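# Load two cartons onto cart and park it in bay

## Task

Move both cartons from the desk onto the utility cart so that neither extends beyond the edges of the cart's trays, then get the cart into the yellow-taped bay with all four of its wheels fully within the tape and none touching it. Afterwards release everything and back the robot away. The robot must not topple or finish leaning, and the result only counts if it stays in place without the robot holding it.

## Robot and tools

Robot: a Hello Robot Stretch 4 with a single arm. It has an omni-wheel base, a lift sliding on a vertical mast, a telescoping arm that reaches straight forward, a wrist with yaw, pitch and roll, and a two-finger gripper. It stands roughly 1.6 m tall, and no part of the base rim lies more than 0.23 m from the base origin. Loose objects may occasionally get nudged by something outside the robot.

Frames: the base frame sits on the floor beneath the base centre, with x ahead, y to the left and z upward. hand_pose, a point between the open fingertips, is reported in this frame; with all wrist joints at 0 its axes line up with the base axes, and its printed position may be slightly off. The odometry frame is where the base frame was when the scene began. base_odometry comes from wheel rotation only, so slipping looks like motion; heading runs -3.142 to 3.142, left positive.

execute_actions(actions, cameras): actions is a list holding one action or nothing (empty returns state and pictures only). An action may contain base, joints, or both, plus optional pace and contact_limits; alternatively it contains only end_of_arm. Motions in one action begin together but may finish separately.
- base: exactly one relative move, measured from the base's last reported position. translate_m: straight drive in metres, forward positive, -2 to 2. strafe_m: sideways shift in metres, left positive, -2 to 2. rotate_rad: spin in place in radians, counter-clockwise (left) positive, -3.2 to 3.2.
- joints: a dictionary of absolute targets by name (not offsets). lift_m 0 to 1.2 m; arm_m 0 to 0.55 m extension; wrist_yaw_rad -1.134 to 4.276 (0 ahead, positive left, 3.14 stowed backward, above 3.4 the arm may block it); wrist_pitch_rad -1.117 to 4.259 (0 level, 1.57 pointing down); wrist_roll_rad -1.117 to 4.259 (0 means fingers level, positive turns clockwise viewed from behind); gripper_m -0.038 to 0.141, the fingertip gap in metres, negative values press the tips together. Done tolerances: ±0.004 for lift, arm and gripper, ±0.02 for yaw and roll, ±0.05 for pitch. Targets past a joint range are clipped and flagged; unknown keys or other bad values reject the call entirely.
- pace: "slow", "default", "fast" or "max"; base tops out at 0.1/0.3/0.4/0.6 m/s and 1/2/3/4 rad/s respectively, further reduced when the lift is above 0.2 (to 0.3 m/s and 1 rad/s at 1.2).
- contact_limits: {"arm_m": value}, 0 (gentlest) to 0.75 (firmest), default 0.5; how much force the arm may use before halting.
- end_of_arm: "enable_torque" re-powers any wrist or gripper motor that cut out.
- cameras: list of head_camera, head_left_camera, head_right_camera, wrist_camera or "all"; omitted/null means all, [] means none. The pictures line lists the image order.
A joint or base left out of an action may still be pushing toward an earlier target. If a call reports a stop, the remaining calls in that reply are skipped.

wait(seconds): 0 to 10 s with no new commands; returns the same state and pictures.
zoom_image(camera, region): enlarges a rectangle [x0, y0, x1, y1] in pixels (origin top-left, at most 504x504) of that camera's most recent full image.
read_manual(section): only returns licence texts; nothing moves.
finished_scene(scene): closes the current scene by its number, irreversibly; do it only once the goal is met and stable.

Readings: lidar_m has 12 distances in metres, 30-degree sectors, first straight ahead then counter-clockwise (4th left, 7th rear, 10th right); "-" means nothing seen or closer than 0.25 m. It senses from about 0.15 m up, may miss glass, thin legs and things behind. wrist_depth_mm is a 7x7 grid of depths 100-2000 mm from top left. base_tilt in degrees, forward and right positive. If turned_by_wheels and turned_by_imu disagree by more than about 0.1 rad, the base likely bumped or slipped. motor_effort is percent of maximum, peak in brackets; wheel efforts positive mean turning right; a load in a level gripper shifts wrist_pitch effort.

Statuses: done; off_target (resting short, may still push); contact_stop_at_<key> (something blocked it; lift, arm or wheels go slack, a slack lift can sink); limit_stop_at_tilt (leaning over 6 degrees, lift, arm and wheels go limp); limit_stop_at_own_body (about to hit itself, likely with wrist pitched up below -0.2 and rolled below -0.4 or above 4); torque_fault (wrist motor overloaded, goes limp until enable_torque). on_its_own lists things you did not command; "held at" gives a held target.

Gripping: command a gap smaller than the carton; squeezing tighter pulls it toward the wrist. Neither the gripper reading nor done proves a grasp; check gripper effort and images. If fingertips snag on a surface below, raise the lift. To unfold at the start, send lift_m 0.4 with wrist_yaw_rad 0.

Avoid: driving or turning with over 1 kg held and arm_m above 0.2, especially at fast paces (tipping risk); steady hard pushes or pulls, especially with the gripper high; pressing the gripper into things (torque faults); drops, slams and hard hits. Faster robot motion is better when safe.

Each tool is called after "Call:" as name(argument=value, ...), one argument or row to a line, values as JSON.

## Session

Call:
execute_actions(
  actions=[],
)

Scene clock: 0.00 s.
base_odometry: x=+0.000 y=+0.000 heading=+0.000 (m, m, rad; odometry frame)
turned_by_wheels: +0.000 (rad since the last result)
turned_by_imu: +0.000 (rad since the last result)
base_tilt: forward=+0.9 right=-0.1 (deg)
lidar_m: 0.83 1.06 1.51 1.56 2.02 1.02 0.98 2.03 2.03 2.25 0.87 0.81
base_status: not commanded
joint_positions: lift_m=+0.127 arm_m=+0.001 wrist_yaw_rad=+3.135 wrist_pitch_rad=-0.015 wrist_roll_rad=-0.019 gripper_m=+0.057
joint_status: not commanded
motor_effort: lift_m=+19 arm_m=+0 wrist_yaw_rad=+0 wrist_pitch_rad=-5 wrist_roll_rad=-1 gripper_m=-2 wheel_0=+0 wheel_1=-1 wheel_2=+0 (%)
hand_pose: x=-0.1157 y=+0.0893 z=+0.3093 quat_wxyz=(+0.003, +0.008, -0.010, +1.000) (m; base frame)
wrist_depth_mm: - 140 184 1118 1078 - - / - 112 140 1464 1366 - - / - 118 143 1118 1118 - - / 144 142 232 - - - - / 225 1863 1661 1138 1078 - - / 224 1008 192 1118 196 1138 1138 / 230 285 768 109 759 750 809
pictures: head_camera, head_left_camera, head_right_camera, wrist_camera
Images, in order (width x height): head_camera 420x560, head_left_camera 420x672, head_right_camera 420x672, wrist_camera 616x392.

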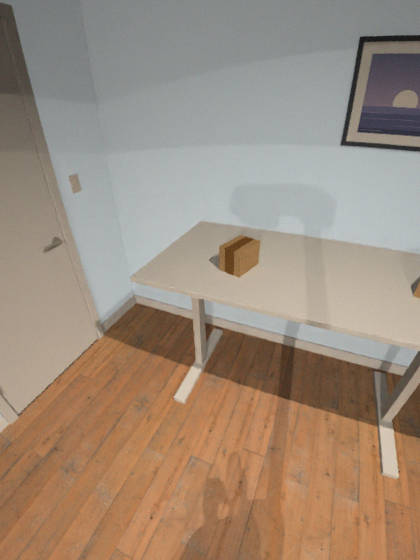

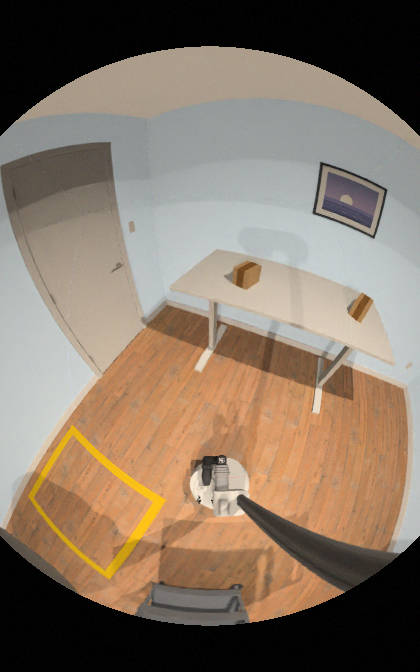

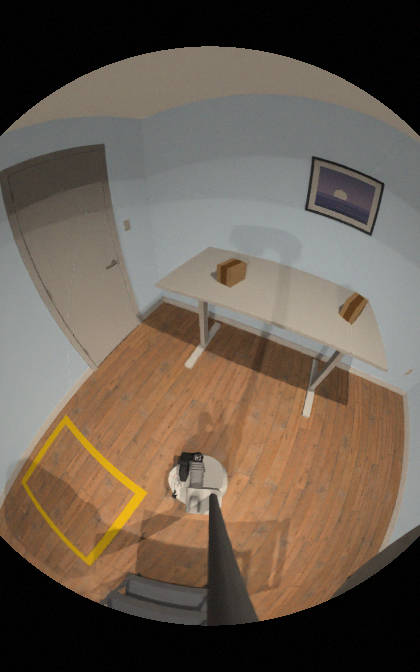

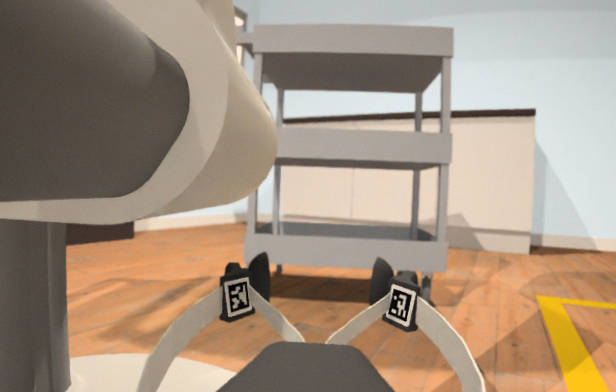

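Call:
execute_actions(
  actions=[
    {"base":{"rotate_rad":2.6}},
  ],
)

Scene clock: 2.77 s.
base_odometry: x=+0.000 y=+0.000 heading=+2.599 (m, m, rad; odometry frame)
turned_by_wheels: +2.599 (rad since the last result)
turned_by_imu: +2.652 (rad since the last result)
base_tilt: forward=+0.8 right=-0.1 (deg)
lidar_m: 1.02 0.97 2.00 2.00 2.24 0.89 0.82 0.85 1.12 1.51 1.56 2.00
base_status: done
joint_positions: lift_m=+0.127 arm_m=+0.001 wrist_yaw_rad=+3.135 wrist_pitch_rad=-0.015 wrist_roll_rad=-0.019 gripper_m=+0.057
joint_status: not commanded
motor_effort: lift_m=+20(20) arm_m=-1(1) wrist_yaw_rad=+1(0) wrist_pitch_rad=-5(5) wrist_roll_rad=-1(2) gripper_m=-4(4) wheel_0=-3(9) wheel_1=-1(10) wheel_2=-3(14) (%)
hand_pose: x=-0.1157 y=+0.0893 z=+0.3093 quat_wxyz=(+0.003, +0.008, -0.010, +1.000) (m; base frame)
wrist_depth_mm: - 140 184 1255 1255 1281 1756 / - 112 140 1708 1756 1756 1808 / - 118 143 1756 1756 1808 1808 / 143 141 234 1756 1756 1808 1808 / 224 1661 1756 1708 1756 1756 1808 / 224 1025 193 1118 197 1118 1138 / 231 285 768 109 759 750 798
pictures: head_camera, head_left_camera, head_right_camera, wrist_camera
camera_calibration (this result's frames):
wrist_camera: T_world_to_cam=[[-0.0281568, 0.997997, 0.0566417, -0.105827], [0.0065273, 0.0568466, -0.998362, 0.361884], [-0.999582, -0.0277409, -0.00811485, 0.118097], [0, 0, 0, 1]] pos_world=[0.112706, 0.0883192, 0.368243]
Images, in order (width x height): head_camera 420x560, head_left_camera 420x672, head_right_camera 420x672, wrist_camera 616x392.

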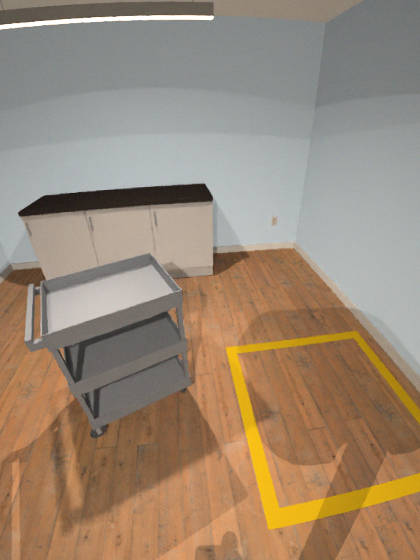

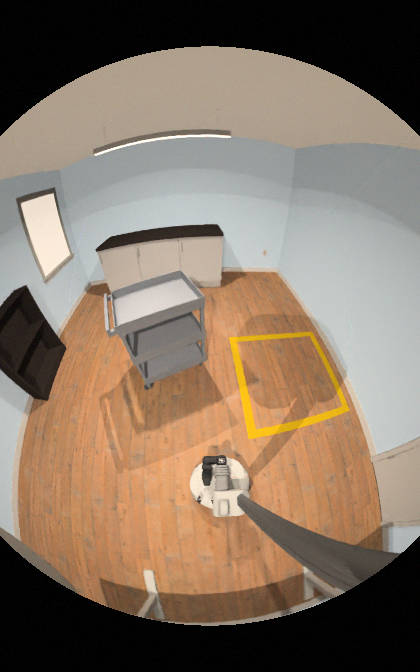

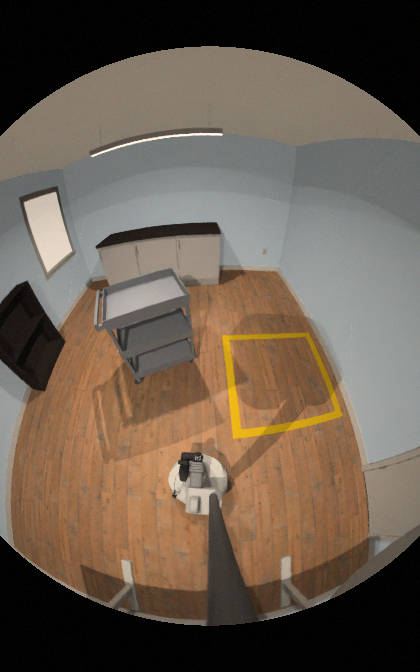

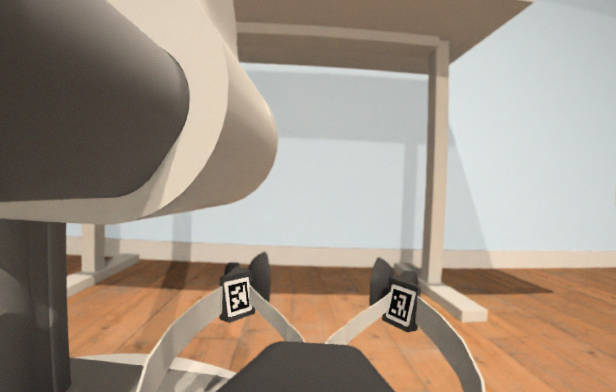

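Call:
execute_actions(
  actions=[
    {"base":{"rotate_rad":-2.95},"joints":{"lift_m":1.1,"wrist_yaw_rad":0,"gripper_m":0.14}},
  ],
)

Call:
execute_actions(
  actions=[
    {"joints":{"wrist_pitch_rad":1.2}},
  ],
)

Scene clock: 9.27 s.
base_odometry: x=+0.000 y=+0.000 heading=-0.350 (m, m, rad; odometry frame)
turned_by_wheels: -2.949 (rad since the last result)
turned_by_imu: -3.010 (rad since the last result)
base_tilt: forward=+0.9 right=-0.1 (deg)
lidar_m: 0.81 0.86 1.52 1.52 1.65 2.41 0.98 0.99 2.03 2.19 1.11 0.84
base_status: done
joint_positions: lift_m=+1.100 arm_m=+0.001 wrist_yaw_rad=+0.000 wrist_pitch_rad=-0.015 wrist_roll_rad=-0.019 gripper_m=+0.140
joint_status: all done
motor_effort: lift_m=+24(26) arm_m=-1(1) wrist_yaw_rad=-1(5) wrist_pitch_rad=-5(5) wrist_roll_rad=-1(3) gripper_m=+0(3) wheel_0=+4(9) wheel_1=+2(11) wheel_2=+5(10) (%)
hand_pose: x=+0.4607 y=-0.0874 z=+1.2823 quat_wxyz=(+1.000, -0.010, -0.008, +0.000) (m; base frame)
wrist_depth_mm: 1537 1499 1430 1366 1336 1281 1255 / 1537 1499 1430 1397 1336 1308 1255 / 1537 1499 1464 1366 1336 1281 1255 / 1576 1499 1430 1397 1366 1308 1281 / 1537 1499 1430 1397 1336 1308 1281 / 1537 960 842 1160 1060 208 1060 / 750 732 798 109 842 798 809
pictures: head_camera, head_left_camera, head_right_camera, wrist_camera
camera_calibration (this result's frames):
wrist_camera: T_world_to_cam=[[0.0348805, -0.997785, 0.0566403, -0.171793], [-0.00619802, -0.0568897, -0.998361, 1.33551], [0.999372, 0.0344723, -0.00816863, -0.218101], [0, 0, 0, 1]] pos_world=[0.232234, -0.0879167, 1.34127]
Images, in order (width x height): head_camera 420x560, head_left_camera 420x672, head_right_camera 420x672, wrist_camera 616x392.

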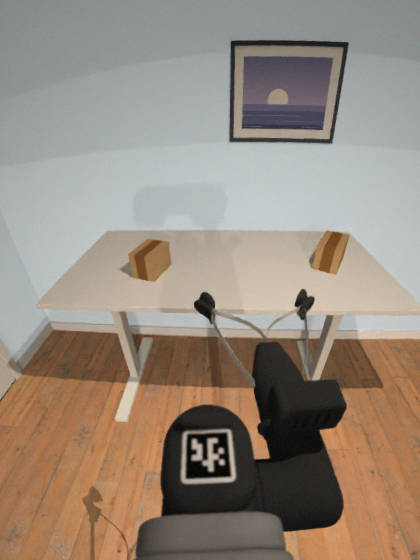

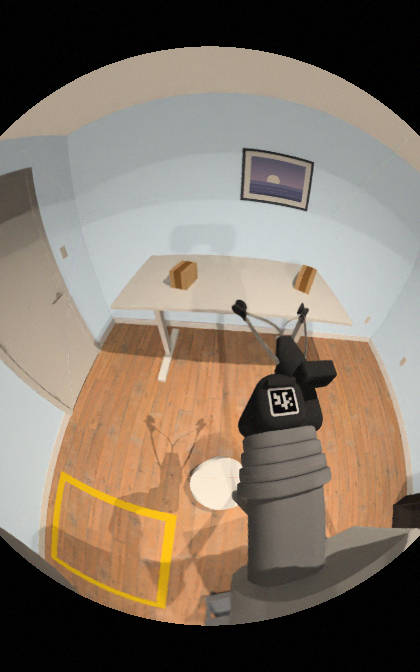

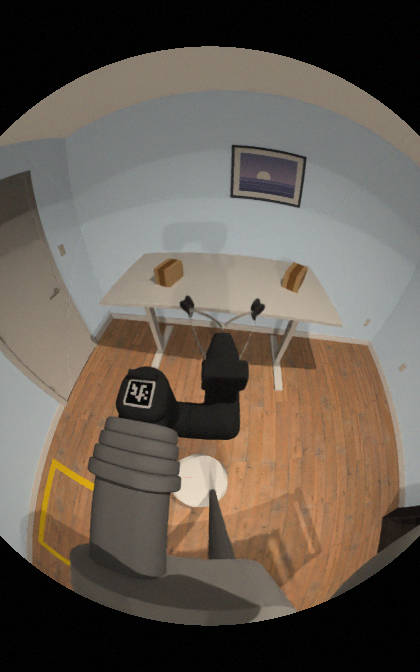

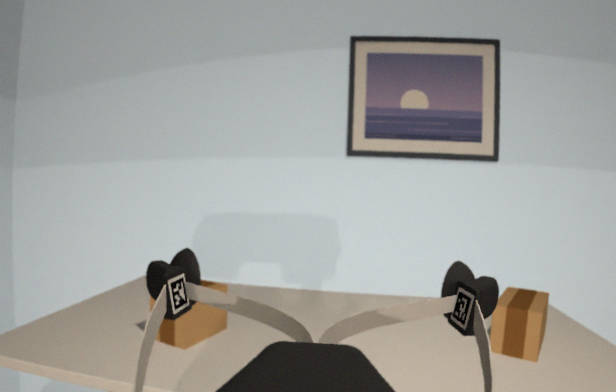

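Scene clock: 10.53 s.
base_odometry: x=+0.000 y=+0.000 heading=-0.350 (m, m, rad; odometry frame)
turned_by_wheels: +0.000 (rad since the last result)
turned_by_imu: +0.000 (rad since the last result)
base_tilt: forward=+0.9 right=-0.2 (deg)
lidar_m: 0.81 0.89 1.52 1.51 1.63 2.42 0.98 0.99 2.02 2.21 1.09 0.82
base_status: not commanded
joint_positions: lift_m=+1.100 arm_m=+0.001 wrist_yaw_rad=+0.000 wrist_pitch_rad=+1.201 wrist_roll_rad=-0.019 gripper_m=+0.140
joint_status: all done
motor_effort: lift_m=+24(24) arm_m=-1(1) wrist_yaw_rad=+0(0) wrist_pitch_rad=+1(3) wrist_roll_rad=-2(1) gripper_m=-1(0) wheel_0=+4(4) wheel_1=+2(2) wheel_2=+5(5) (%)
hand_pose: x=+0.2766 y=-0.0874 z=+1.0089 quat_wxyz=(+0.825, -0.008, +0.565, +0.006) (m; base frame)
wrist_depth_mm: 1576 1537 1537 1537 1499 1499 1464 / 1537 1464 1499 1430 1430 1397 1397 / 1430 1397 1366 1366 1336 1366 1308 / 1308 1336 1281 1281 1281 1281 1255 / 1255 1255 1255 1255 1255 1229 1205 / 1205 1182 1182 1182 1160 208 1138 / 1138 1138 1138 109 1138 1098 1098
pictures: head_camera, head_left_camera, head_right_camera, wrist_camera
camera_calibration (this result's frames):
wrist_camera: T_world_to_cam=[[0.06528, -0.997784, -0.0128493, -0.0882265], [-0.93828, -0.0569937, -0.341148, 0.65615], [0.33966, 0.0343264, -0.939922, 1.08617], [0, 0, 0, 1]] pos_world=[0.252486, -0.0879187, 1.24362]
Images, in order (width x height): head_camera 420x560, head_left_camera 420x672, head_right_camera 420x672, wrist_camera 616x392.

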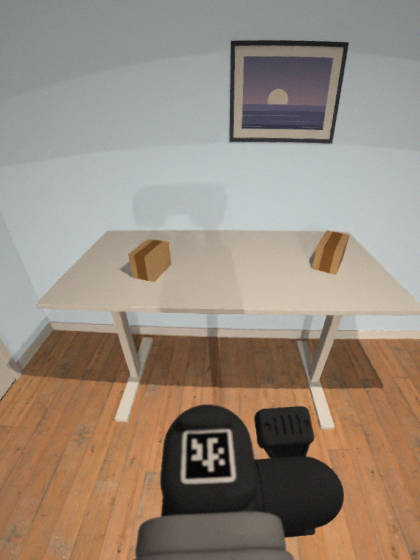

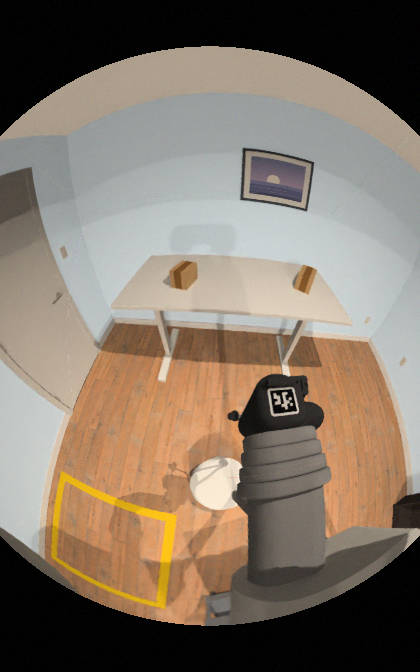

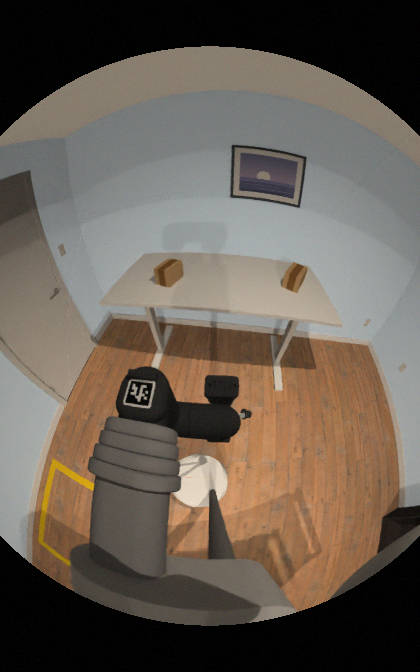

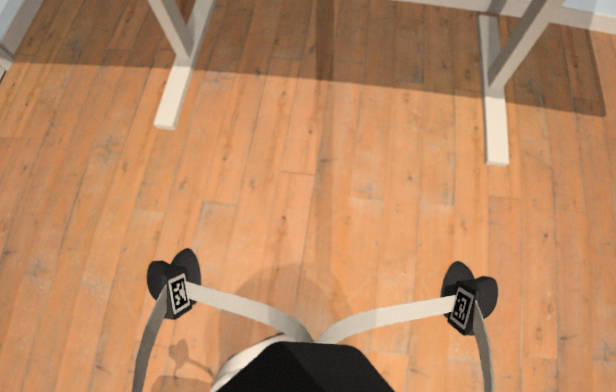

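Call:
execute_actions(
  actions=[
    {"base":{"strafe_m":0.4},"joints":{"lift_m":1.2,"wrist_pitch_rad":0.6}},
  ],
  cameras=[],
)

Call:
execute_actions(
  actions=[
    {"base":{"translate_m":0.35}},
  ],
  cameras=["head_camera","wrist_camera"],
)

Scene clock: 14.87 s.
base_odometry: x=+0.137 y=+0.376 heading=-0.350 (m, m, rad; odometry frame)
turned_by_wheels: +0.000 (rad since the last result)
turned_by_imu: -0.002 (rad since the last result)
base_tilt: forward=+0.8 right=-0.1 (deg)
lidar_m: 0.84 0.91 1.12 1.12 1.20 1.79 2.47 1.11 1.28 2.58 1.13 0.86
base_status: done
joint_positions: lift_m=+1.199 arm_m=+0.001 wrist_yaw_rad=+0.000 wrist_pitch_rad=+0.602 wrist_roll_rad=-0.019 gripper_m=+0.140
joint_status: all done
motor_effort: lift_m=+24(24) arm_m=-1(1) wrist_yaw_rad=+0(0) wrist_pitch_rad=-5(5) wrist_roll_rad=-3(1) gripper_m=+0(2) wheel_0=-3(12) wheel_1=+3(11) wheel_2=+0(2) (%)
hand_pose: x=+0.4100 y=-0.0874 z=+1.2144 quat_wxyz=(+0.955, -0.009, +0.296, +0.003) (m; base frame)
wrist_depth_mm: 1366 1430 1397 1336 1281 1229 1182 / 1366 1537 1499 1205 1229 1255 1229 / 1430 1661 904 891 866 904 917 / 1430 1863 1863 1229 788 750 750 / 1464 1863 1921 1808 1808 1756 1756 / 1464 1537 1537 1618 1576 208 1537 / 1397 1430 1430 109 1430 1397 1397
pictures: none
No camera images: the call's "cameras" was empty. Leave "cameras" out to get every camera's image.

Scene clock: 17.50 s.
base_odometry: x=+0.466 y=+0.256 heading=-0.350 (m, m, rad; odometry frame)
turned_by_wheels: +0.000 (rad since the last result)
turned_by_imu: -0.001 (rad since the last result)
base_tilt: forward=+0.8 right=-0.1 (deg)
lidar_m: 0.49 0.56 1.08 1.04 1.17 1.72 1.44 1.44 2.51 2.64 0.68 0.51
base_status: done
joint_positions: lift_m=+1.200 arm_m=+0.001 wrist_yaw_rad=+0.000 wrist_pitch_rad=+0.602 wrist_roll_rad=-0.019 gripper_m=+0.140
joint_status: not commanded
motor_effort: lift_m=+23(23) arm_m=-1(1) wrist_yaw_rad=+0(0) wrist_pitch_rad=-4(4) wrist_roll_rad=+1(2) gripper_m=-2(2) wheel_0=+5(9) wheel_1=+3(10) wheel_2=-6(18) (%)
hand_pose: x=+0.4100 y=-0.0874 z=+1.2144 quat_wxyz=(+0.955, -0.009, +0.296, +0.003) (m; base frame)
wrist_depth_mm: 1118 1078 1042 991 976 931 917 / 1205 1160 1118 1078 1042 1025 976 / 1336 1308 917 904 904 904 917 / 1397 1430 723 699 574 723 732 / 1397 603 603 609 580 603 597 / 1464 508 488 521 504 208 508 / 1397 1366 1397 109 469 452 452
pictures: head_camera, wrist_camera
camera_calibration (this result's frames):
wrist_camera: T_world_to_cam=[[0.0611305, -0.997788, 0.0261045, -0.139897], [-0.58293, -0.056919, -0.810527, 1.2757], [0.81022, 0.0343308, -0.58512, 0.610161], [0, 0, 0, 1]] pos_world=[0.25783, -0.0879233, 1.39466]
Images, in order (width x height): head_camera 420x560, wrist_camera 616x392.

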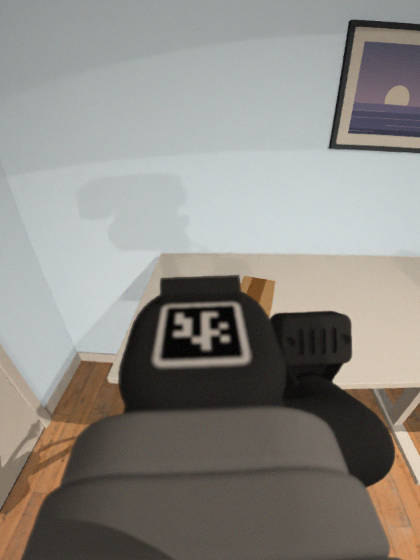

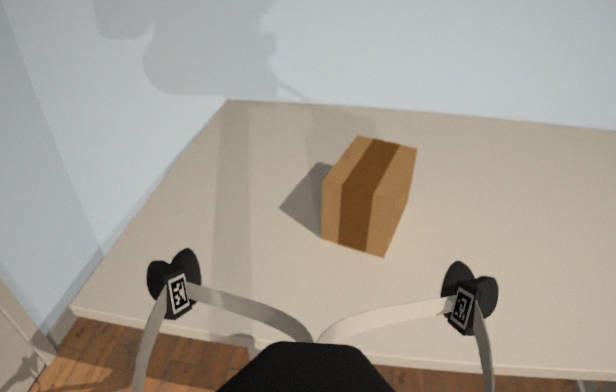

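Call:
execute_actions(
  actions=[
    {"base":{"strafe_m":0.063},"joints":{"arm_m":0.373,"wrist_pitch_rad":0.4,"wrist_yaw_rad":-0.4,"lift_m":1.13}},
  ],
  cameras=["head_camera","wrist_camera"],
)

Scene clock: 21.03 s.
base_odometry: x=+0.487 y=+0.315 heading=-0.350 (m, m, rad; odometry frame)
turned_by_wheels: +0.000 (rad since the last result)
turned_by_imu: -0.001 (rad since the last result)
base_tilt: forward=+0.9 right=-0.1 (deg)
lidar_m: 0.49 0.55 1.03 0.98 1.11 1.62 1.46 1.46 2.61 2.70 0.69 0.51
base_status: done
joint_positions: lift_m=+1.130 arm_m=+0.372 wrist_yaw_rad=-0.400 wrist_pitch_rad=+0.402 wrist_roll_rad=-0.020 gripper_m=+0.140
joint_status: all done
motor_effort: lift_m=+16(23) arm_m=+5(5) wrist_yaw_rad=+0(10) wrist_pitch_rad=-4(10) wrist_roll_rad=-2(1) gripper_m=-1(3) wheel_0=-2(9) wheel_1=+0(12) wheel_2=+0(4) (%)
hand_pose: x=+0.7536 y=-0.1839 z=+1.1957 quat_wxyz=(+0.961, +0.030, +0.198, -0.193) (m; base frame)
wrist_depth_mm: 591 627 661 699 741 788 842 / 627 661 699 741 788 842 891 / 668 699 750 788 842 904 960 / 707 750 798 831 866 904 904 / 676 654 668 668 676 676 676 / 521 508 500 375 504 208 539 / 445 442 459 109 336 449 459
pictures: head_camera, wrist_camera
camera_calibration (this result's frames):
wrist_camera: T_world_to_cam=[[-0.33805, -0.940372, 0.0377242, 0.0408061], [-0.400067, 0.107305, -0.910182, 1.46691], [0.851862, -0.322779, -0.412486, 0.020683], [0, 0, 0, 1]] pos_world=[0.583036, -0.112358, 1.34214]
Images, in order (width x height): head_camera 420x560, wrist_camera 616x392.

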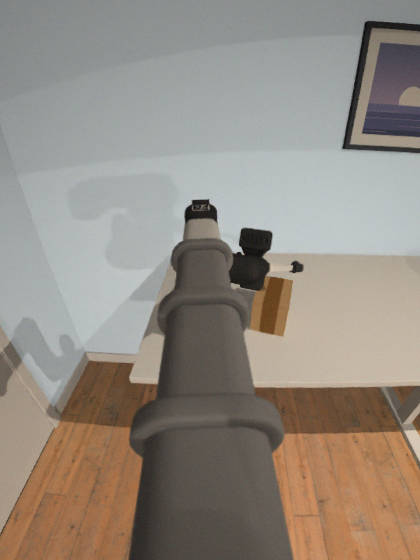

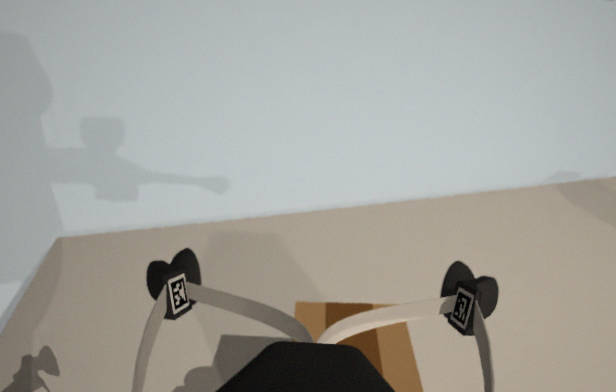

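Call:
execute_actions(
  actions=[
    {"base":{"strafe_m":-0.031},"joints":{"arm_m":0.36,"lift_m":1.07}},
  ],
  cameras=["head_camera","wrist_camera"],
)

Scene clock: 22.83 s.
base_odometry: x=+0.477 y=+0.286 heading=-0.350 (m, m, rad; odometry frame)
turned_by_wheels: +0.000 (rad since the last result)
turned_by_imu: +0.000 (rad since the last result)
base_tilt: forward=+0.8 right=-0.1 (deg)
lidar_m: 0.49 0.56 1.05 1.01 1.14 1.69 1.47 1.46 2.55 2.67 0.69 0.54
base_status: done
joint_positions: lift_m=+1.070 arm_m=+0.361 wrist_yaw_rad=-0.400 wrist_pitch_rad=+0.402 wrist_roll_rad=-0.020 gripper_m=+0.140
joint_status: all done
motor_effort: lift_m=+16(15) arm_m=-5(5) wrist_yaw_rad=+0(0) wrist_pitch_rad=-3(5) wrist_roll_rad=-1(1) gripper_m=-2(1) wheel_0=+3(11) wheel_1=-3(16) wheel_2=+0(1) (%)
hand_pose: x=+0.7423 y=-0.1839 z=+1.1357 quat_wxyz=(+0.961, +0.030, +0.198, -0.193) (m; base frame)
wrist_depth_mm: 603 634 676 707 750 788 842 / 634 661 707 750 788 842 891 / 676 715 759 798 854 904 960 / 699 732 732 732 750 759 759 / 549 559 564 569 574 574 569 / 439 427 315 290 303 207 452 / 375 373 377 109 366 379 387
pictures: head_camera, wrist_camera
camera_calibration (this result's frames):
wrist_camera: T_world_to_cam=[[-0.338118, -0.940347, 0.0377234, 0.0392904], [-0.400071, 0.107339, -0.910177, 1.40778], [0.851833, -0.322839, -0.412499, 0.00558289], [0, 0, 0, 1]] pos_world=[0.57174, -0.112361, 1.28215]
Images, in order (width x height): head_camera 420x560, wrist_camera 616x392.

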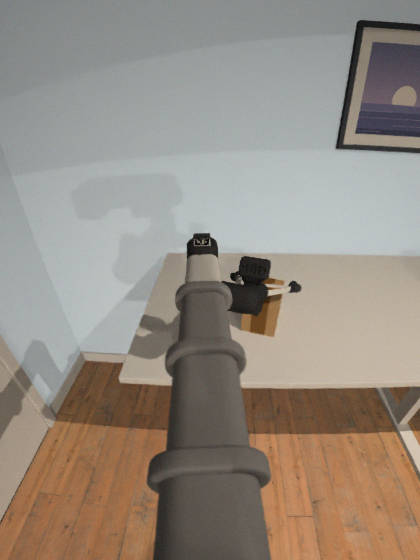

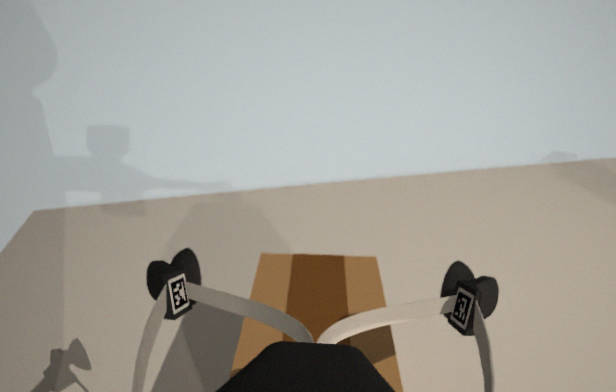

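Call:
execute_actions(
  actions=[
    {"joints":{"lift_m":0.99},"pace":"slow"},
  ],
  cameras=["head_camera","wrist_camera"],
)

Scene clock: 27.23 s.
base_odometry: x=+0.477 y=+0.286 heading=-0.350 (m, m, rad; odometry frame)
turned_by_wheels: +0.000 (rad since the last result)
turned_by_imu: +0.000 (rad since the last result)
base_tilt: forward=+0.8 right=-0.1 (deg)
lidar_m: 0.51 0.55 1.05 1.01 1.13 1.67 1.45 1.46 2.56 2.67 0.69 0.53
base_status: not commanded
joint_positions: lift_m=+0.991 arm_m=+0.361 wrist_yaw_rad=-0.400 wrist_pitch_rad=+0.392 wrist_roll_rad=-0.019 gripper_m=+0.140
joint_status: all done
motor_effort: lift_m=+11(17) arm_m=-4(5) wrist_yaw_rad=+0(1) wrist_pitch_rad=+20(23) wrist_roll_rad=-1(1) gripper_m=-3(1) wheel_0=+3(3) wheel_1=-3(3) wheel_2=+0(0) (%)
hand_pose: x=+0.7432 y=-0.1843 z=+1.0586 quat_wxyz=(+0.962, +0.029, +0.193, -0.193) (m; base frame)
wrist_depth_mm: 609 634 668 707 750 788 842 / 634 668 707 741 788 854 891 / 668 707 750 788 831 866 931 / 574 580 580 310 597 609 609 / 430 436 259 235 249 452 452 / 342 334 195 187 188 209 355 / 293 290 201 109 189 296 301
pictures: head_camera, wrist_camera
camera_calibration (this result's frames):
wrist_camera: T_world_to_cam=[[-0.338526, -0.94018, 0.0382471, 0.0418945], [-0.39197, 0.103949, -0.914087, 1.33559], [0.85543, -0.324433, -0.403711, -0.0394277], [0, 0, 0, 1]] pos_world=[0.571421, -0.112236, 1.20332]
Images, in order (width x height): head_camera 420x560, wrist_camera 616x392.

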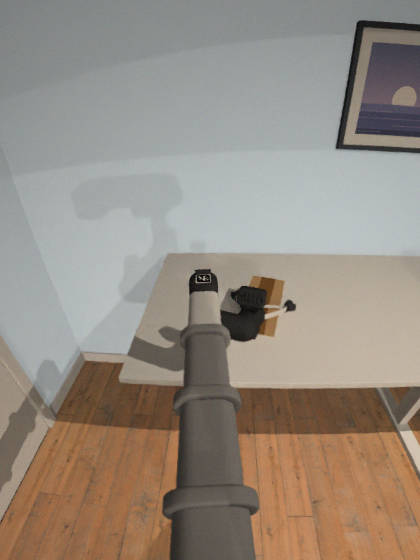

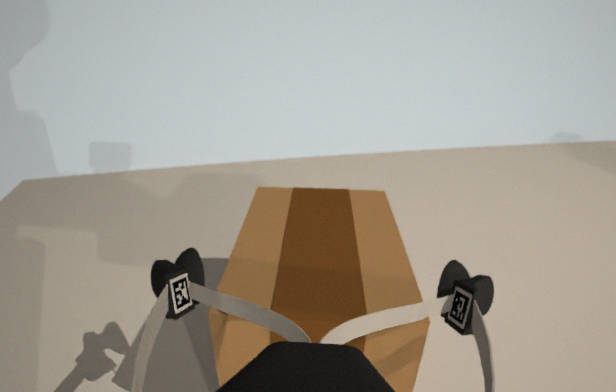

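Call:
execute_actions(
  actions=[
    {"joints":{"lift_m":1.19}},
  ],
  cameras=[],
)

Call:
execute_actions(
  actions=[
    {"base":{"strafe_m":-0.028},"joints":{"arm_m":0.455,"wrist_pitch_rad":0.9}},
  ],
  cameras=["head_camera","wrist_camera"],
)

Scene clock: 29.63 s.
base_odometry: x=+0.477 y=+0.286 heading=-0.350 (m, m, rad; odometry frame)
turned_by_wheels: +0.000 (rad since the last result)
turned_by_imu: +0.000 (rad since the last result)
base_tilt: forward=+0.8 right=-0.1 (deg)
lidar_m: 0.49 0.54 1.05 1.02 1.14 1.68 1.46 1.45 2.55 2.67 0.68 0.51
base_status: not commanded
joint_positions: lift_m=+1.190 arm_m=+0.361 wrist_yaw_rad=-0.400 wrist_pitch_rad=+0.402 wrist_roll_rad=-0.020 gripper_m=+0.140
joint_status: all done
motor_effort: lift_m=+23(24) arm_m=-5(5) wrist_yaw_rad=+1(0) wrist_pitch_rad=-5(24) wrist_roll_rad=+0(1) gripper_m=-1(1) wheel_0=+3(3) wheel_1=-3(3) wheel_2=+0(0) (%)
hand_pose: x=+0.7422 y=-0.1839 z=+1.2551 quat_wxyz=(+0.961, +0.030, +0.198, -0.193) (m; base frame)
wrist_depth_mm: 603 634 668 699 750 788 842 / 634 668 715 750 798 854 891 / 668 707 759 788 854 917 976 / 715 759 809 854 917 976 1042 / 750 759 768 778 778 778 778 / 597 585 580 627 603 207 615 / 512 512 530 109 535 517 530
pictures: none
No camera images: the call's "cameras" was empty. Leave "cameras" out to get every camera's image.

Scene clock: 30.90 s.
base_odometry: x=+0.467 y=+0.260 heading=-0.350 (m, m, rad; odometry frame)
turned_by_wheels: +0.000 (rad since the last result)
turned_by_imu: +0.000 (rad since the last result)
base_tilt: forward=+0.9 right=-0.1 (deg)
lidar_m: 0.50 0.53 1.08 1.05 1.15 1.72 1.45 1.44 2.54 2.65 0.68 0.52
base_status: done
joint_positions: lift_m=+1.190 arm_m=+0.454 wrist_yaw_rad=-0.400 wrist_pitch_rad=+0.901 wrist_roll_rad=-0.020 gripper_m=+0.140
joint_status: all done
motor_effort: lift_m=+23(24) arm_m=+5(5) wrist_yaw_rad=+0(1) wrist_pitch_rad=-4(6) wrist_roll_rad=-1(0) gripper_m=-1(1) wheel_0=+3(11) wheel_1=-2(13) wheel_2=+0(0) (%)
hand_pose: x=+0.7559 y=-0.1503 z=+1.1417 quat_wxyz=(+0.883, +0.078, +0.429, -0.175) (m; base frame)
wrist_depth_mm: 585 615 668 691 723 723 723 / 647 640 634 627 627 627 627 / 564 559 554 549 549 549 549 / 500 500 492 492 492 488 484 / 449 445 445 314 325 436 436 / 404 397 392 286 290 208 394 / 375 370 377 109 270 364 366
pictures: head_camera, wrist_camera
camera_calibration (this result's frames):
wrist_camera: T_world_to_cam=[[-0.327738, -0.944743, 0.00694489, 0.101936], [-0.755262, 0.257575, -0.602689, 1.35513], [0.567598, -0.202769, -0.797946, 0.680289], [0, 0, 0, 1]] pos_world=[0.670755, -0.114802, 1.35885]
Images, in order (width x height): head_camera 420x560, wrist_camera 616x392.

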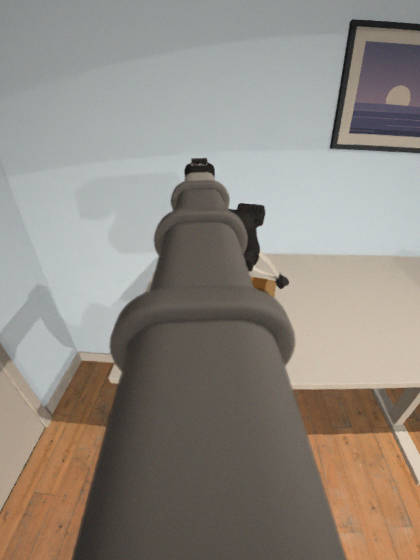

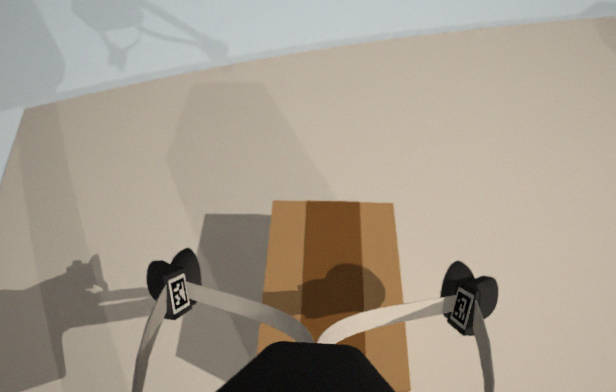

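Box ~1 cm right.

Call:
execute_actions(
  actions=[
    {"base":{"strafe_m":-0.011},"joints":{"lift_m":1.09},"pace":"slow"},
  ],
  cameras=["head_right_camera","wrist_camera"],
)

Scene clock: 33.03 s.
base_odometry: x=+0.463 y=+0.250 heading=-0.349 (m, m, rad; odometry frame)
turned_by_wheels: +0.000 (rad since the last result)
turned_by_imu: +0.000 (rad since the last result)
base_tilt: forward=+0.9 right=-0.1 (deg)
lidar_m: 0.50 0.55 1.10 1.06 1.19 1.76 1.43 1.44 2.51 2.63 0.68 0.52
base_status: done
joint_positions: lift_m=+1.090 arm_m=+0.454 wrist_yaw_rad=-0.400 wrist_pitch_rad=+0.900 wrist_roll_rad=-0.020 gripper_m=+0.140
joint_status: all done
motor_effort: lift_m=+14(25) arm_m=+5(5) wrist_yaw_rad=+0(0) wrist_pitch_rad=+2(2) wrist_roll_rad=+1(0) gripper_m=+0(2) wheel_0=+4(10) wheel_1=-3(11) wheel_2=+0(3) (%)
hand_pose: x=+0.7563 y=-0.1504 z=+1.0428 quat_wxyz=(+0.883, +0.078, +0.428, -0.175) (m; base frame)
wrist_depth_mm: 574 574 554 554 554 549 549 / 496 488 480 480 477 477 477 / 430 424 421 255 397 415 415 / 379 377 366 228 232 368 370 / 340 338 216 206 208 332 332 / 306 301 195 187 186 207 300 / 283 279 178 109 173 276 279
pictures: head_right_camera, wrist_camera
camera_calibration (this result's frames):
wrist_camera: T_world_to_cam=[[-0.327749, -0.944739, 0.00705211, 0.102498], [-0.754359, 0.257194, -0.603982, 1.29641], [0.568791, -0.203274, -0.796967, 0.59913], [0, 0, 0, 1]] pos_world=[0.670774, -0.114808, 1.25977]
Images, in order (width x height): head_right_camera 420x672, wrist_camera 616x392.

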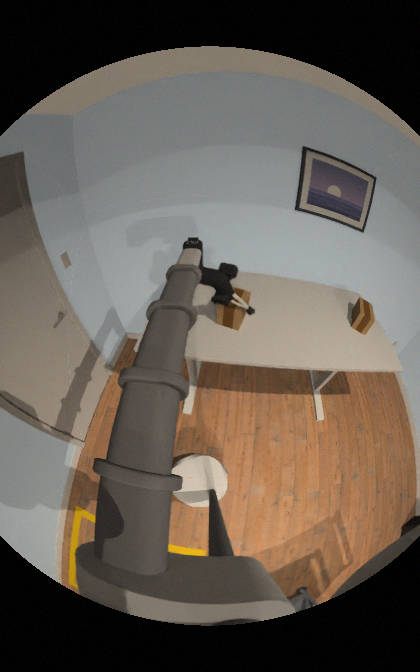

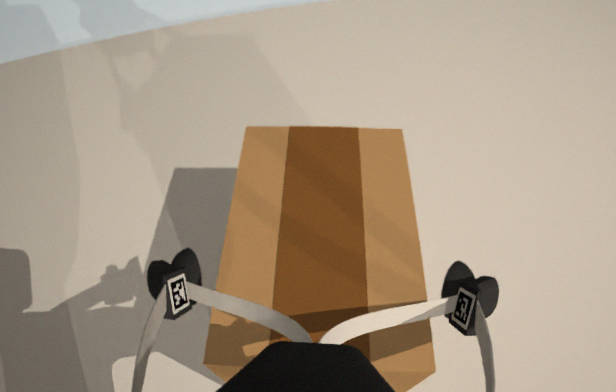

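Call:
execute_actions(
  actions=[
    {"joints":{"gripper_m":0.04}},
  ],
  cameras=[],
)

Call:
execute_actions(
  actions=[
    {"joints":{"lift_m":1.19},"pace":"slow"},
  ],
  cameras=["head_right_camera","wrist_camera"],
)

Scene clock: 35.60 s.
base_odometry: x=+0.463 y=+0.250 heading=-0.349 (m, m, rad; odometry frame)
turned_by_wheels: +0.000 (rad since the last result)
turned_by_imu: +0.000 (rad since the last result)
base_tilt: forward=+0.8 right=-0.1 (deg)
lidar_m: 0.49 0.55 1.08 1.07 1.18 1.75 1.44 1.45 2.54 2.63 0.68 0.52
base_status: not commanded
joint_positions: lift_m=+1.090 arm_m=+0.454 wrist_yaw_rad=-0.400 wrist_pitch_rad=+0.909 wrist_roll_rad=-0.020 gripper_m=+0.041
joint_status: all done
on_its_own: wrist_pitch_rad is at rest, and its effort (-25) is outside its rest range (-23 to +23)
motor_effort: lift_m=+20(20) arm_m=+4(5) wrist_yaw_rad=+0(2) wrist_pitch_rad=-25(24) wrist_roll_rad=-1(2) gripper_m=-27(26) wheel_0=+4(4) wheel_1=-3(3) wheel_2=+0(0) (%)
hand_pose: x=+0.7545 y=-0.1496 z=+1.0407 quat_wxyz=(+0.881, +0.079, +0.432, -0.174) (m; base frame)
wrist_depth_mm: 554 539 530 525 525 521 521 / 477 469 462 455 455 455 459 / 415 413 399 234 239 402 402 / 366 366 349 209 213 362 357 / 330 330 195 189 190 324 322 / 300 287 177 173 172 178 293 / 278 274 159 109 154 268 -
pictures: none
No camera images: the call's "cameras" was empty. Leave "cameras" out to get every camera's image.

Scene clock: 37.30 s.
base_odometry: x=+0.463 y=+0.250 heading=-0.349 (m, m, rad; odometry frame)
turned_by_wheels: +0.000 (rad since the last result)
turned_by_imu: +0.000 (rad since the last result)
base_tilt: forward=+0.9 right=-0.1 (deg)
lidar_m: 0.48 0.54 1.10 1.06 1.18 1.74 1.45 1.44 2.53 2.64 0.69 0.51
base_status: not commanded
joint_positions: lift_m=+1.189 arm_m=+0.454 wrist_yaw_rad=-0.400 wrist_pitch_rad=+0.909 wrist_roll_rad=-0.020 gripper_m=+0.041
joint_status: all done
motor_effort: lift_m=+28(30) arm_m=+4(4) wrist_yaw_rad=+0(0) wrist_pitch_rad=-22(25) wrist_roll_rad=-2(2) gripper_m=-24(27) wheel_0=+4(4) wheel_1=-3(3) wheel_2=+0(0) (%)
hand_pose: x=+0.7545 y=-0.1496 z=+1.1400 quat_wxyz=(+0.881, +0.079, +0.432, -0.174) (m; base frame)
wrist_depth_mm: 591 621 668 691 699 691 699 / 627 627 615 609 609 615 609 / 554 549 530 234 239 535 535 / 496 484 466 209 213 480 480 / 442 442 195 190 190 430 430 / 399 384 177 173 172 178 392 / 370 364 159 109 155 357 -
pictures: head_right_camera, wrist_camera
camera_calibration (this result's frames):
wrist_camera: T_world_to_cam=[[-0.327469, -0.94484, 0.00646508, 0.102468], [-0.759408, 0.259117, -0.596789, 1.34953], [0.562195, -0.200339, -0.802372, 0.689366], [0, 0, 0, 1]] pos_world=[0.670843, -0.114764, 1.35785]
Images, in order (width x height): head_right_camera 420x672, wrist_camera 616x392.

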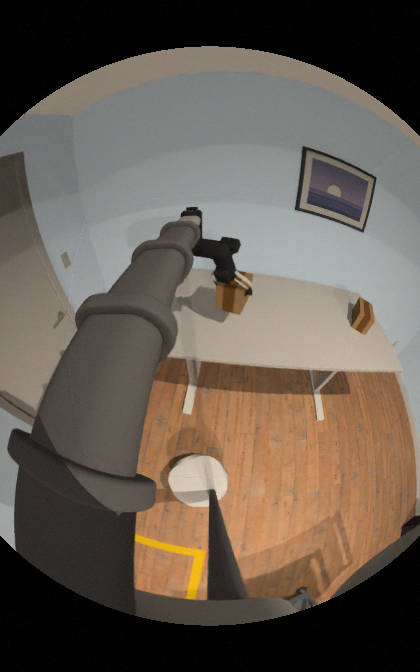

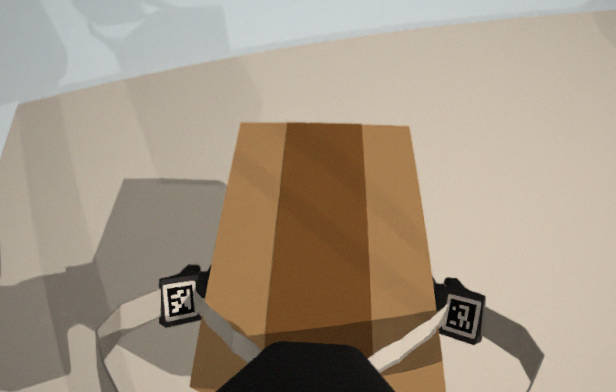

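Call:
execute_actions(
  actions=[
    {"joints":{"arm_m":0.05,"wrist_yaw_rad":-0.11}},
  ],
  cameras=[],
)

Call:
execute_actions(
  actions=[
    {"base":{"rotate_rad":-2.73},"pace":"slow"},
  ],
  cameras=[],
)

Call:
execute_actions(
  actions=[
    {"base":{"translate_m":0.9},"joints":{"lift_m":1.1}},
  ],
)

Scene clock: 40.97 s.
base_odometry: x=+0.463 y=+0.250 heading=-0.349 (m, m, rad; odometry frame)
turned_by_wheels: +0.000 (rad since the last result)
turned_by_imu: +0.000 (rad since the last result)
base_tilt: forward=+0.8 right=-0.1 (deg)
lidar_m: 0.30 0.53 1.09 1.05 1.18 1.74 1.44 1.43 2.53 2.63 0.69 0.30
base_status: not commanded
joint_positions: lift_m=+1.189 arm_m=+0.051 wrist_yaw_rad=-0.110 wrist_pitch_rad=+0.909 wrist_roll_rad=-0.020 gripper_m=+0.041
joint_status: all done
motor_effort: lift_m=+28(28) arm_m=-5(5) wrist_yaw_rad=+1(7) wrist_pitch_rad=-23(28) wrist_roll_rad=+0(3) gripper_m=-26(27) wheel_0=+4(4) wheel_1=-3(3) wheel_2=+0(0) (%)
hand_pose: x=+0.3884 y=-0.1064 z=+1.1400 quat_wxyz=(+0.897, +0.015, +0.439, -0.045) (m; base frame)
wrist_depth_mm: 1098 768 715 715 707 699 699 / 1255 634 627 615 615 615 615 / 1397 554 535 234 239 539 535 / 496 492 469 210 213 480 480 / 1430 1430 195 189 189 1397 1336 / 1366 1281 177 172 172 179 1281 / 1255 1229 158 109 154 1205 1229
pictures: none
No camera images: the call's "cameras" was empty. Leave "cameras" out to get every camera's image.

Scene clock: 44.97 s.
base_odometry: x=+0.463 y=+0.250 heading=-3.078 (m, m, rad; odometry frame)
turned_by_wheels: -2.729 (rad since the last result)
turned_by_imu: -2.784 (rad since the last result)
base_tilt: forward=+0.9 right=-0.1 (deg)
lidar_m: 0.29 2.50 2.61 0.75 0.53 0.50 0.52 1.13 1.07 1.14 1.55 0.30
base_status: done
joint_positions: lift_m=+1.189 arm_m=+0.051 wrist_yaw_rad=-0.110 wrist_pitch_rad=+0.909 wrist_roll_rad=-0.020 gripper_m=+0.041
joint_status: not commanded
on_its_own: wrist_pitch_rad is at rest, and its effort (-24) is outside its rest range (-23 to +23)
motor_effort: lift_m=+28(28) arm_m=-5(5) wrist_yaw_rad=+1(1) wrist_pitch_rad=-24(23) wrist_roll_rad=-1(2) gripper_m=-25(25) wheel_0=+5(8) wheel_1=+3(7) wheel_2=+7(7) (%)
hand_pose: x=+0.3885 y=-0.1064 z=+1.1400 quat_wxyz=(+0.897, +0.015, +0.439, -0.045) (m; base frame)
wrist_depth_mm: - - 1537 1499 - - - / - - 1756 1808 - - - / 1863 1863 1708 234 238 1808 1756 / 1708 1661 1537 209 213 1576 1576 / 1499 1499 194 189 190 1464 1464 / 1336 1308 177 172 172 178 1308 / 1255 1229 158 109 154 1205 1205
pictures: none
No camera images: the call's "cameras" was empty. Leave "cameras" out to get every camera's image.

Scene clock: 49.47 s.
base_odometry: x=-0.435 y=+0.193 heading=-3.078 (m, m, rad; odometry frame)
turned_by_wheels: +0.000 (rad since the last result)
turned_by_imu: -0.002 (rad since the last result)
base_tilt: forward=+0.8 right=-0.1 (deg)
lidar_m: 0.30 0.60 1.87 2.26 1.37 1.29 1.34 1.63 1.55 1.59 2.14 0.29
base_status: done
joint_positions: lift_m=+1.100 arm_m=+0.051 wrist_yaw_rad=-0.110 wrist_pitch_rad=+0.909 wrist_roll_rad=-0.020 gripper_m=+0.041
joint_status: all done
motor_effort: lift_m=+20(27) arm_m=-5(5) wrist_yaw_rad=+0(0) wrist_pitch_rad=-23(27) wrist_roll_rad=-1(1) gripper_m=-27(25) wheel_0=+4(10) wheel_1=+4(9) wheel_2=-3(17) (%)
hand_pose: x=+0.3884 y=-0.1064 z=+1.0507 quat_wxyz=(+0.897, +0.015, +0.439, -0.045) (m; base frame)
wrist_depth_mm: - 778 788 778 778 1618 1537 / 1708 715 723 723 707 1863 1863 / 591 640 627 233 239 1661 1661 / 530 574 488 209 213 1537 1499 / 1336 842 194 189 190 1366 1336 / 1255 750 176 173 172 178 1229 / 1182 1160 158 109 155 1138 1138
pictures: head_camera, head_left_camera, head_right_camera, wrist_camera
camera_calibration (this result's frames):
wrist_camera: T_world_to_cam=[[-0.0437812, -0.99902, 0.00648889, -0.0919933], [-0.801859, 0.0312651, -0.596695, 0.999125], [0.595907, -0.0313272, -0.802442, 0.837082], [0, 0, 0, 1]] pos_world=[0.298307, -0.0969174, 1.26848]
Images, in order (width x height): head_camera 420x560, head_left_camera 420x672, head_right_camera 420x672, wrist_camera 616x392.

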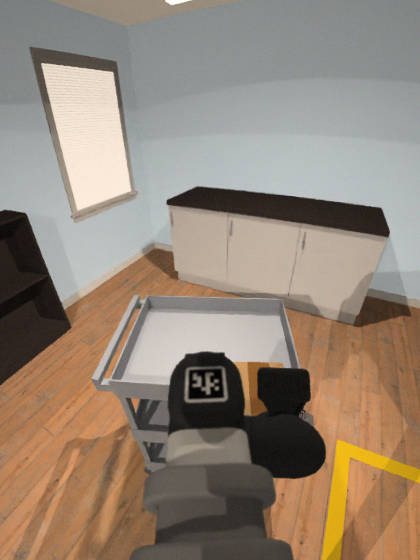

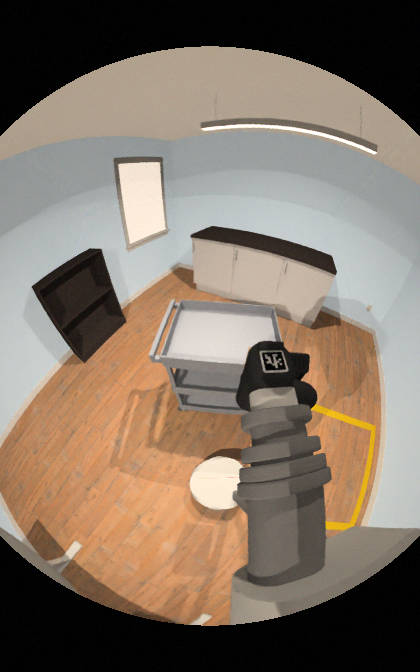

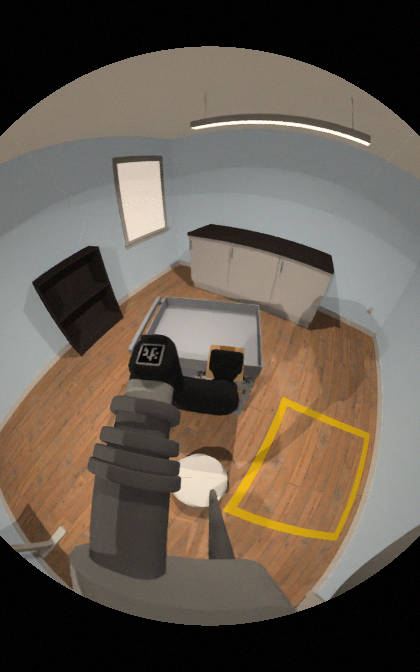

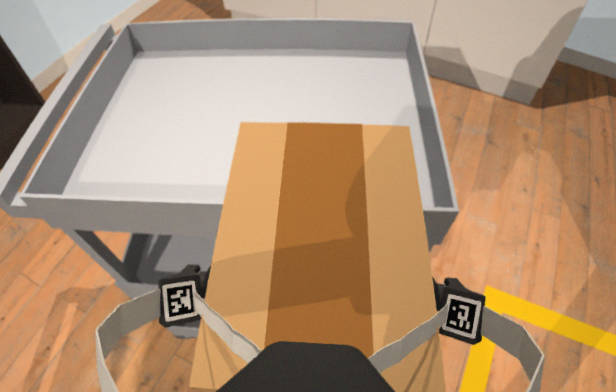

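Call:
execute_actions(
  actions=[
    {"base":{"translate_m":0.2}},
  ],
  cameras=[],
)

Call:
execute_actions(
  actions=[
    {"joints":{"arm_m":0.26}},
  ],
  cameras=[],
)

Call:
execute_actions(
  actions=[
    {"joints":{"lift_m":0.98},"pace":"slow"},
  ],
  cameras=["head_right_camera","wrist_camera"],
)

Scene clock: 52.43 s.
base_odometry: x=-0.634 y=+0.180 heading=-3.078 (m, m, rad; odometry frame)
turned_by_wheels: +0.000 (rad since the last result)
turned_by_imu: +0.000 (rad since the last result)
base_tilt: forward=+0.9 right=-0.1 (deg)
lidar_m: 0.30 0.37 1.78 2.16 1.54 1.46 1.53 1.72 1.64 1.70 2.27 0.30
base_status: done
joint_positions: lift_m=+1.100 arm_m=+0.051 wrist_yaw_rad=-0.110 wrist_pitch_rad=+0.909 wrist_roll_rad=-0.020 gripper_m=+0.041
joint_status: not commanded
motor_effort: lift_m=+20(20) arm_m=-5(5) wrist_yaw_rad=+0(0) wrist_pitch_rad=-23(25) wrist_roll_rad=+0(3) gripper_m=-27(26) wheel_0=+4(9) wheel_1=+3(8) wheel_2=-5(16) (%)
hand_pose: x=+0.3884 y=-0.1064 z=+1.0507 quat_wxyz=(+0.897, +0.015, +0.439, -0.045) (m; base frame)
wrist_depth_mm: 1921 - - 1863 1618 1464 1336 / 1863 683 676 661 647 1618 1430 / 574 647 627 234 239 1661 1661 / 535 574 549 210 213 1464 1499 / 508 517 194 190 189 530 1336 / 469 452 176 173 172 178 1205 / 445 436 158 109 155 368 1138
pictures: none
No camera images: the call's "cameras" was empty. Leave "cameras" out to get every camera's image.

Scene clock: 54.17 s.
base_odometry: x=-0.634 y=+0.180 heading=-3.078 (m, m, rad; odometry frame)
turned_by_wheels: +0.000 (rad since the last result)
turned_by_imu: +0.000 (rad since the last result)
base_tilt: forward=+0.9 right=-0.1 (deg)
lidar_m: 0.35 0.38 1.78 2.16 1.55 1.47 1.52 1.72 1.65 1.68 2.29 0.35
base_status: not commanded
joint_positions: lift_m=+1.100 arm_m=+0.259 wrist_yaw_rad=-0.110 wrist_pitch_rad=+0.909 wrist_roll_rad=-0.020 gripper_m=+0.041
joint_status: all done
on_its_own: wrist_pitch_rad is at rest, and its effort (-24) is outside its rest range (-23 to +23)
motor_effort: lift_m=+20(20) arm_m=+5(7) wrist_yaw_rad=-1(1) wrist_pitch_rad=-24(27) wrist_roll_rad=-1(1) gripper_m=-26(26) wheel_0=+4(4) wheel_1=+3(3) wheel_2=-5(5) (%)
hand_pose: x=+0.5968 y=-0.1063 z=+1.0507 quat_wxyz=(+0.897, +0.015, +0.439, -0.045) (m; base frame)
wrist_depth_mm: 1808 - 1863 1576 1397 1281 1182 / 1921 1921 1921 1808 1576 1430 1281 / 1756 1708 1661 234 239 1618 1499 / 517 549 508 209 213 1430 1499 / 496 512 195 190 189 508 1366 / 466 449 177 173 172 178 1229 / 433 427 158 109 154 413 1138
pictures: none
No camera images: the call's "cameras" was empty. Leave "cameras" out to get every camera's image.

Scene clock: 56.00 s.
base_odometry: x=-0.634 y=+0.180 heading=-3.078 (m, m, rad; odometry frame)
turned_by_wheels: +0.000 (rad since the last result)
turned_by_imu: +0.000 (rad since the last result)
base_tilt: forward=+0.8 right=-0.1 (deg)
lidar_m: 0.34 0.38 1.77 2.16 1.56 1.47 1.51 1.71 1.64 1.69 2.29 0.36
base_status: not commanded
joint_positions: lift_m=+0.980 arm_m=+0.259 wrist_yaw_rad=-0.110 wrist_pitch_rad=+0.909 wrist_roll_rad=-0.020 gripper_m=+0.041
joint_status: all done
on_its_own: wrist_pitch_rad is at rest, and its effort (-25) is outside its rest range (-23 to +23)
motor_effort: lift_m=+20(20) arm_m=+5(5) wrist_yaw_rad=-1(1) wrist_pitch_rad=-25(24) wrist_roll_rad=-1(0) gripper_m=-28(25) wheel_0=+4(4) wheel_1=+3(3) wheel_2=-5(5) (%)
hand_pose: x=+0.5968 y=-0.1063 z=+0.9307 quat_wxyz=(+0.897, +0.015, +0.439, -0.045) (m; base frame)
wrist_depth_mm: 1808 - 1921 1576 1430 1281 1182 / 1756 1808 1756 1756 1618 1430 1308 / 455 449 430 234 239 410 1499 / 424 424 404 209 213 407 820 / 382 379 195 190 189 373 325 / 345 334 176 172 172 178 320 / 320 319 158 109 154 310 -
pictures: head_right_camera, wrist_camera
camera_calibration (this result's frames):
wrist_camera: T_world_to_cam=[[-0.0434624, -0.999034, 0.00648095, -0.0822217], [-0.80194, 0.0310176, -0.596599, 1.09452], [0.595822, -0.0311269, -0.802513, 0.616787], [0, 0, 0, 1]] pos_world=[0.506669, -0.0968929, 1.1485]
Images, in order (width x height): head_right_camera 420x672, wrist_camera 616x392.

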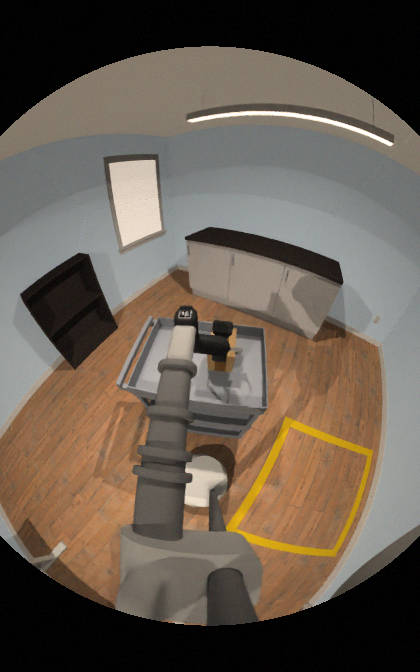

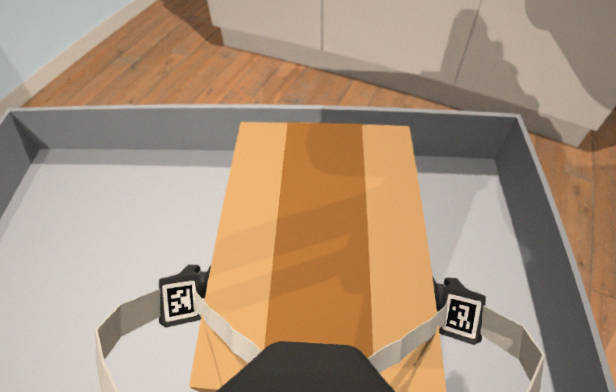

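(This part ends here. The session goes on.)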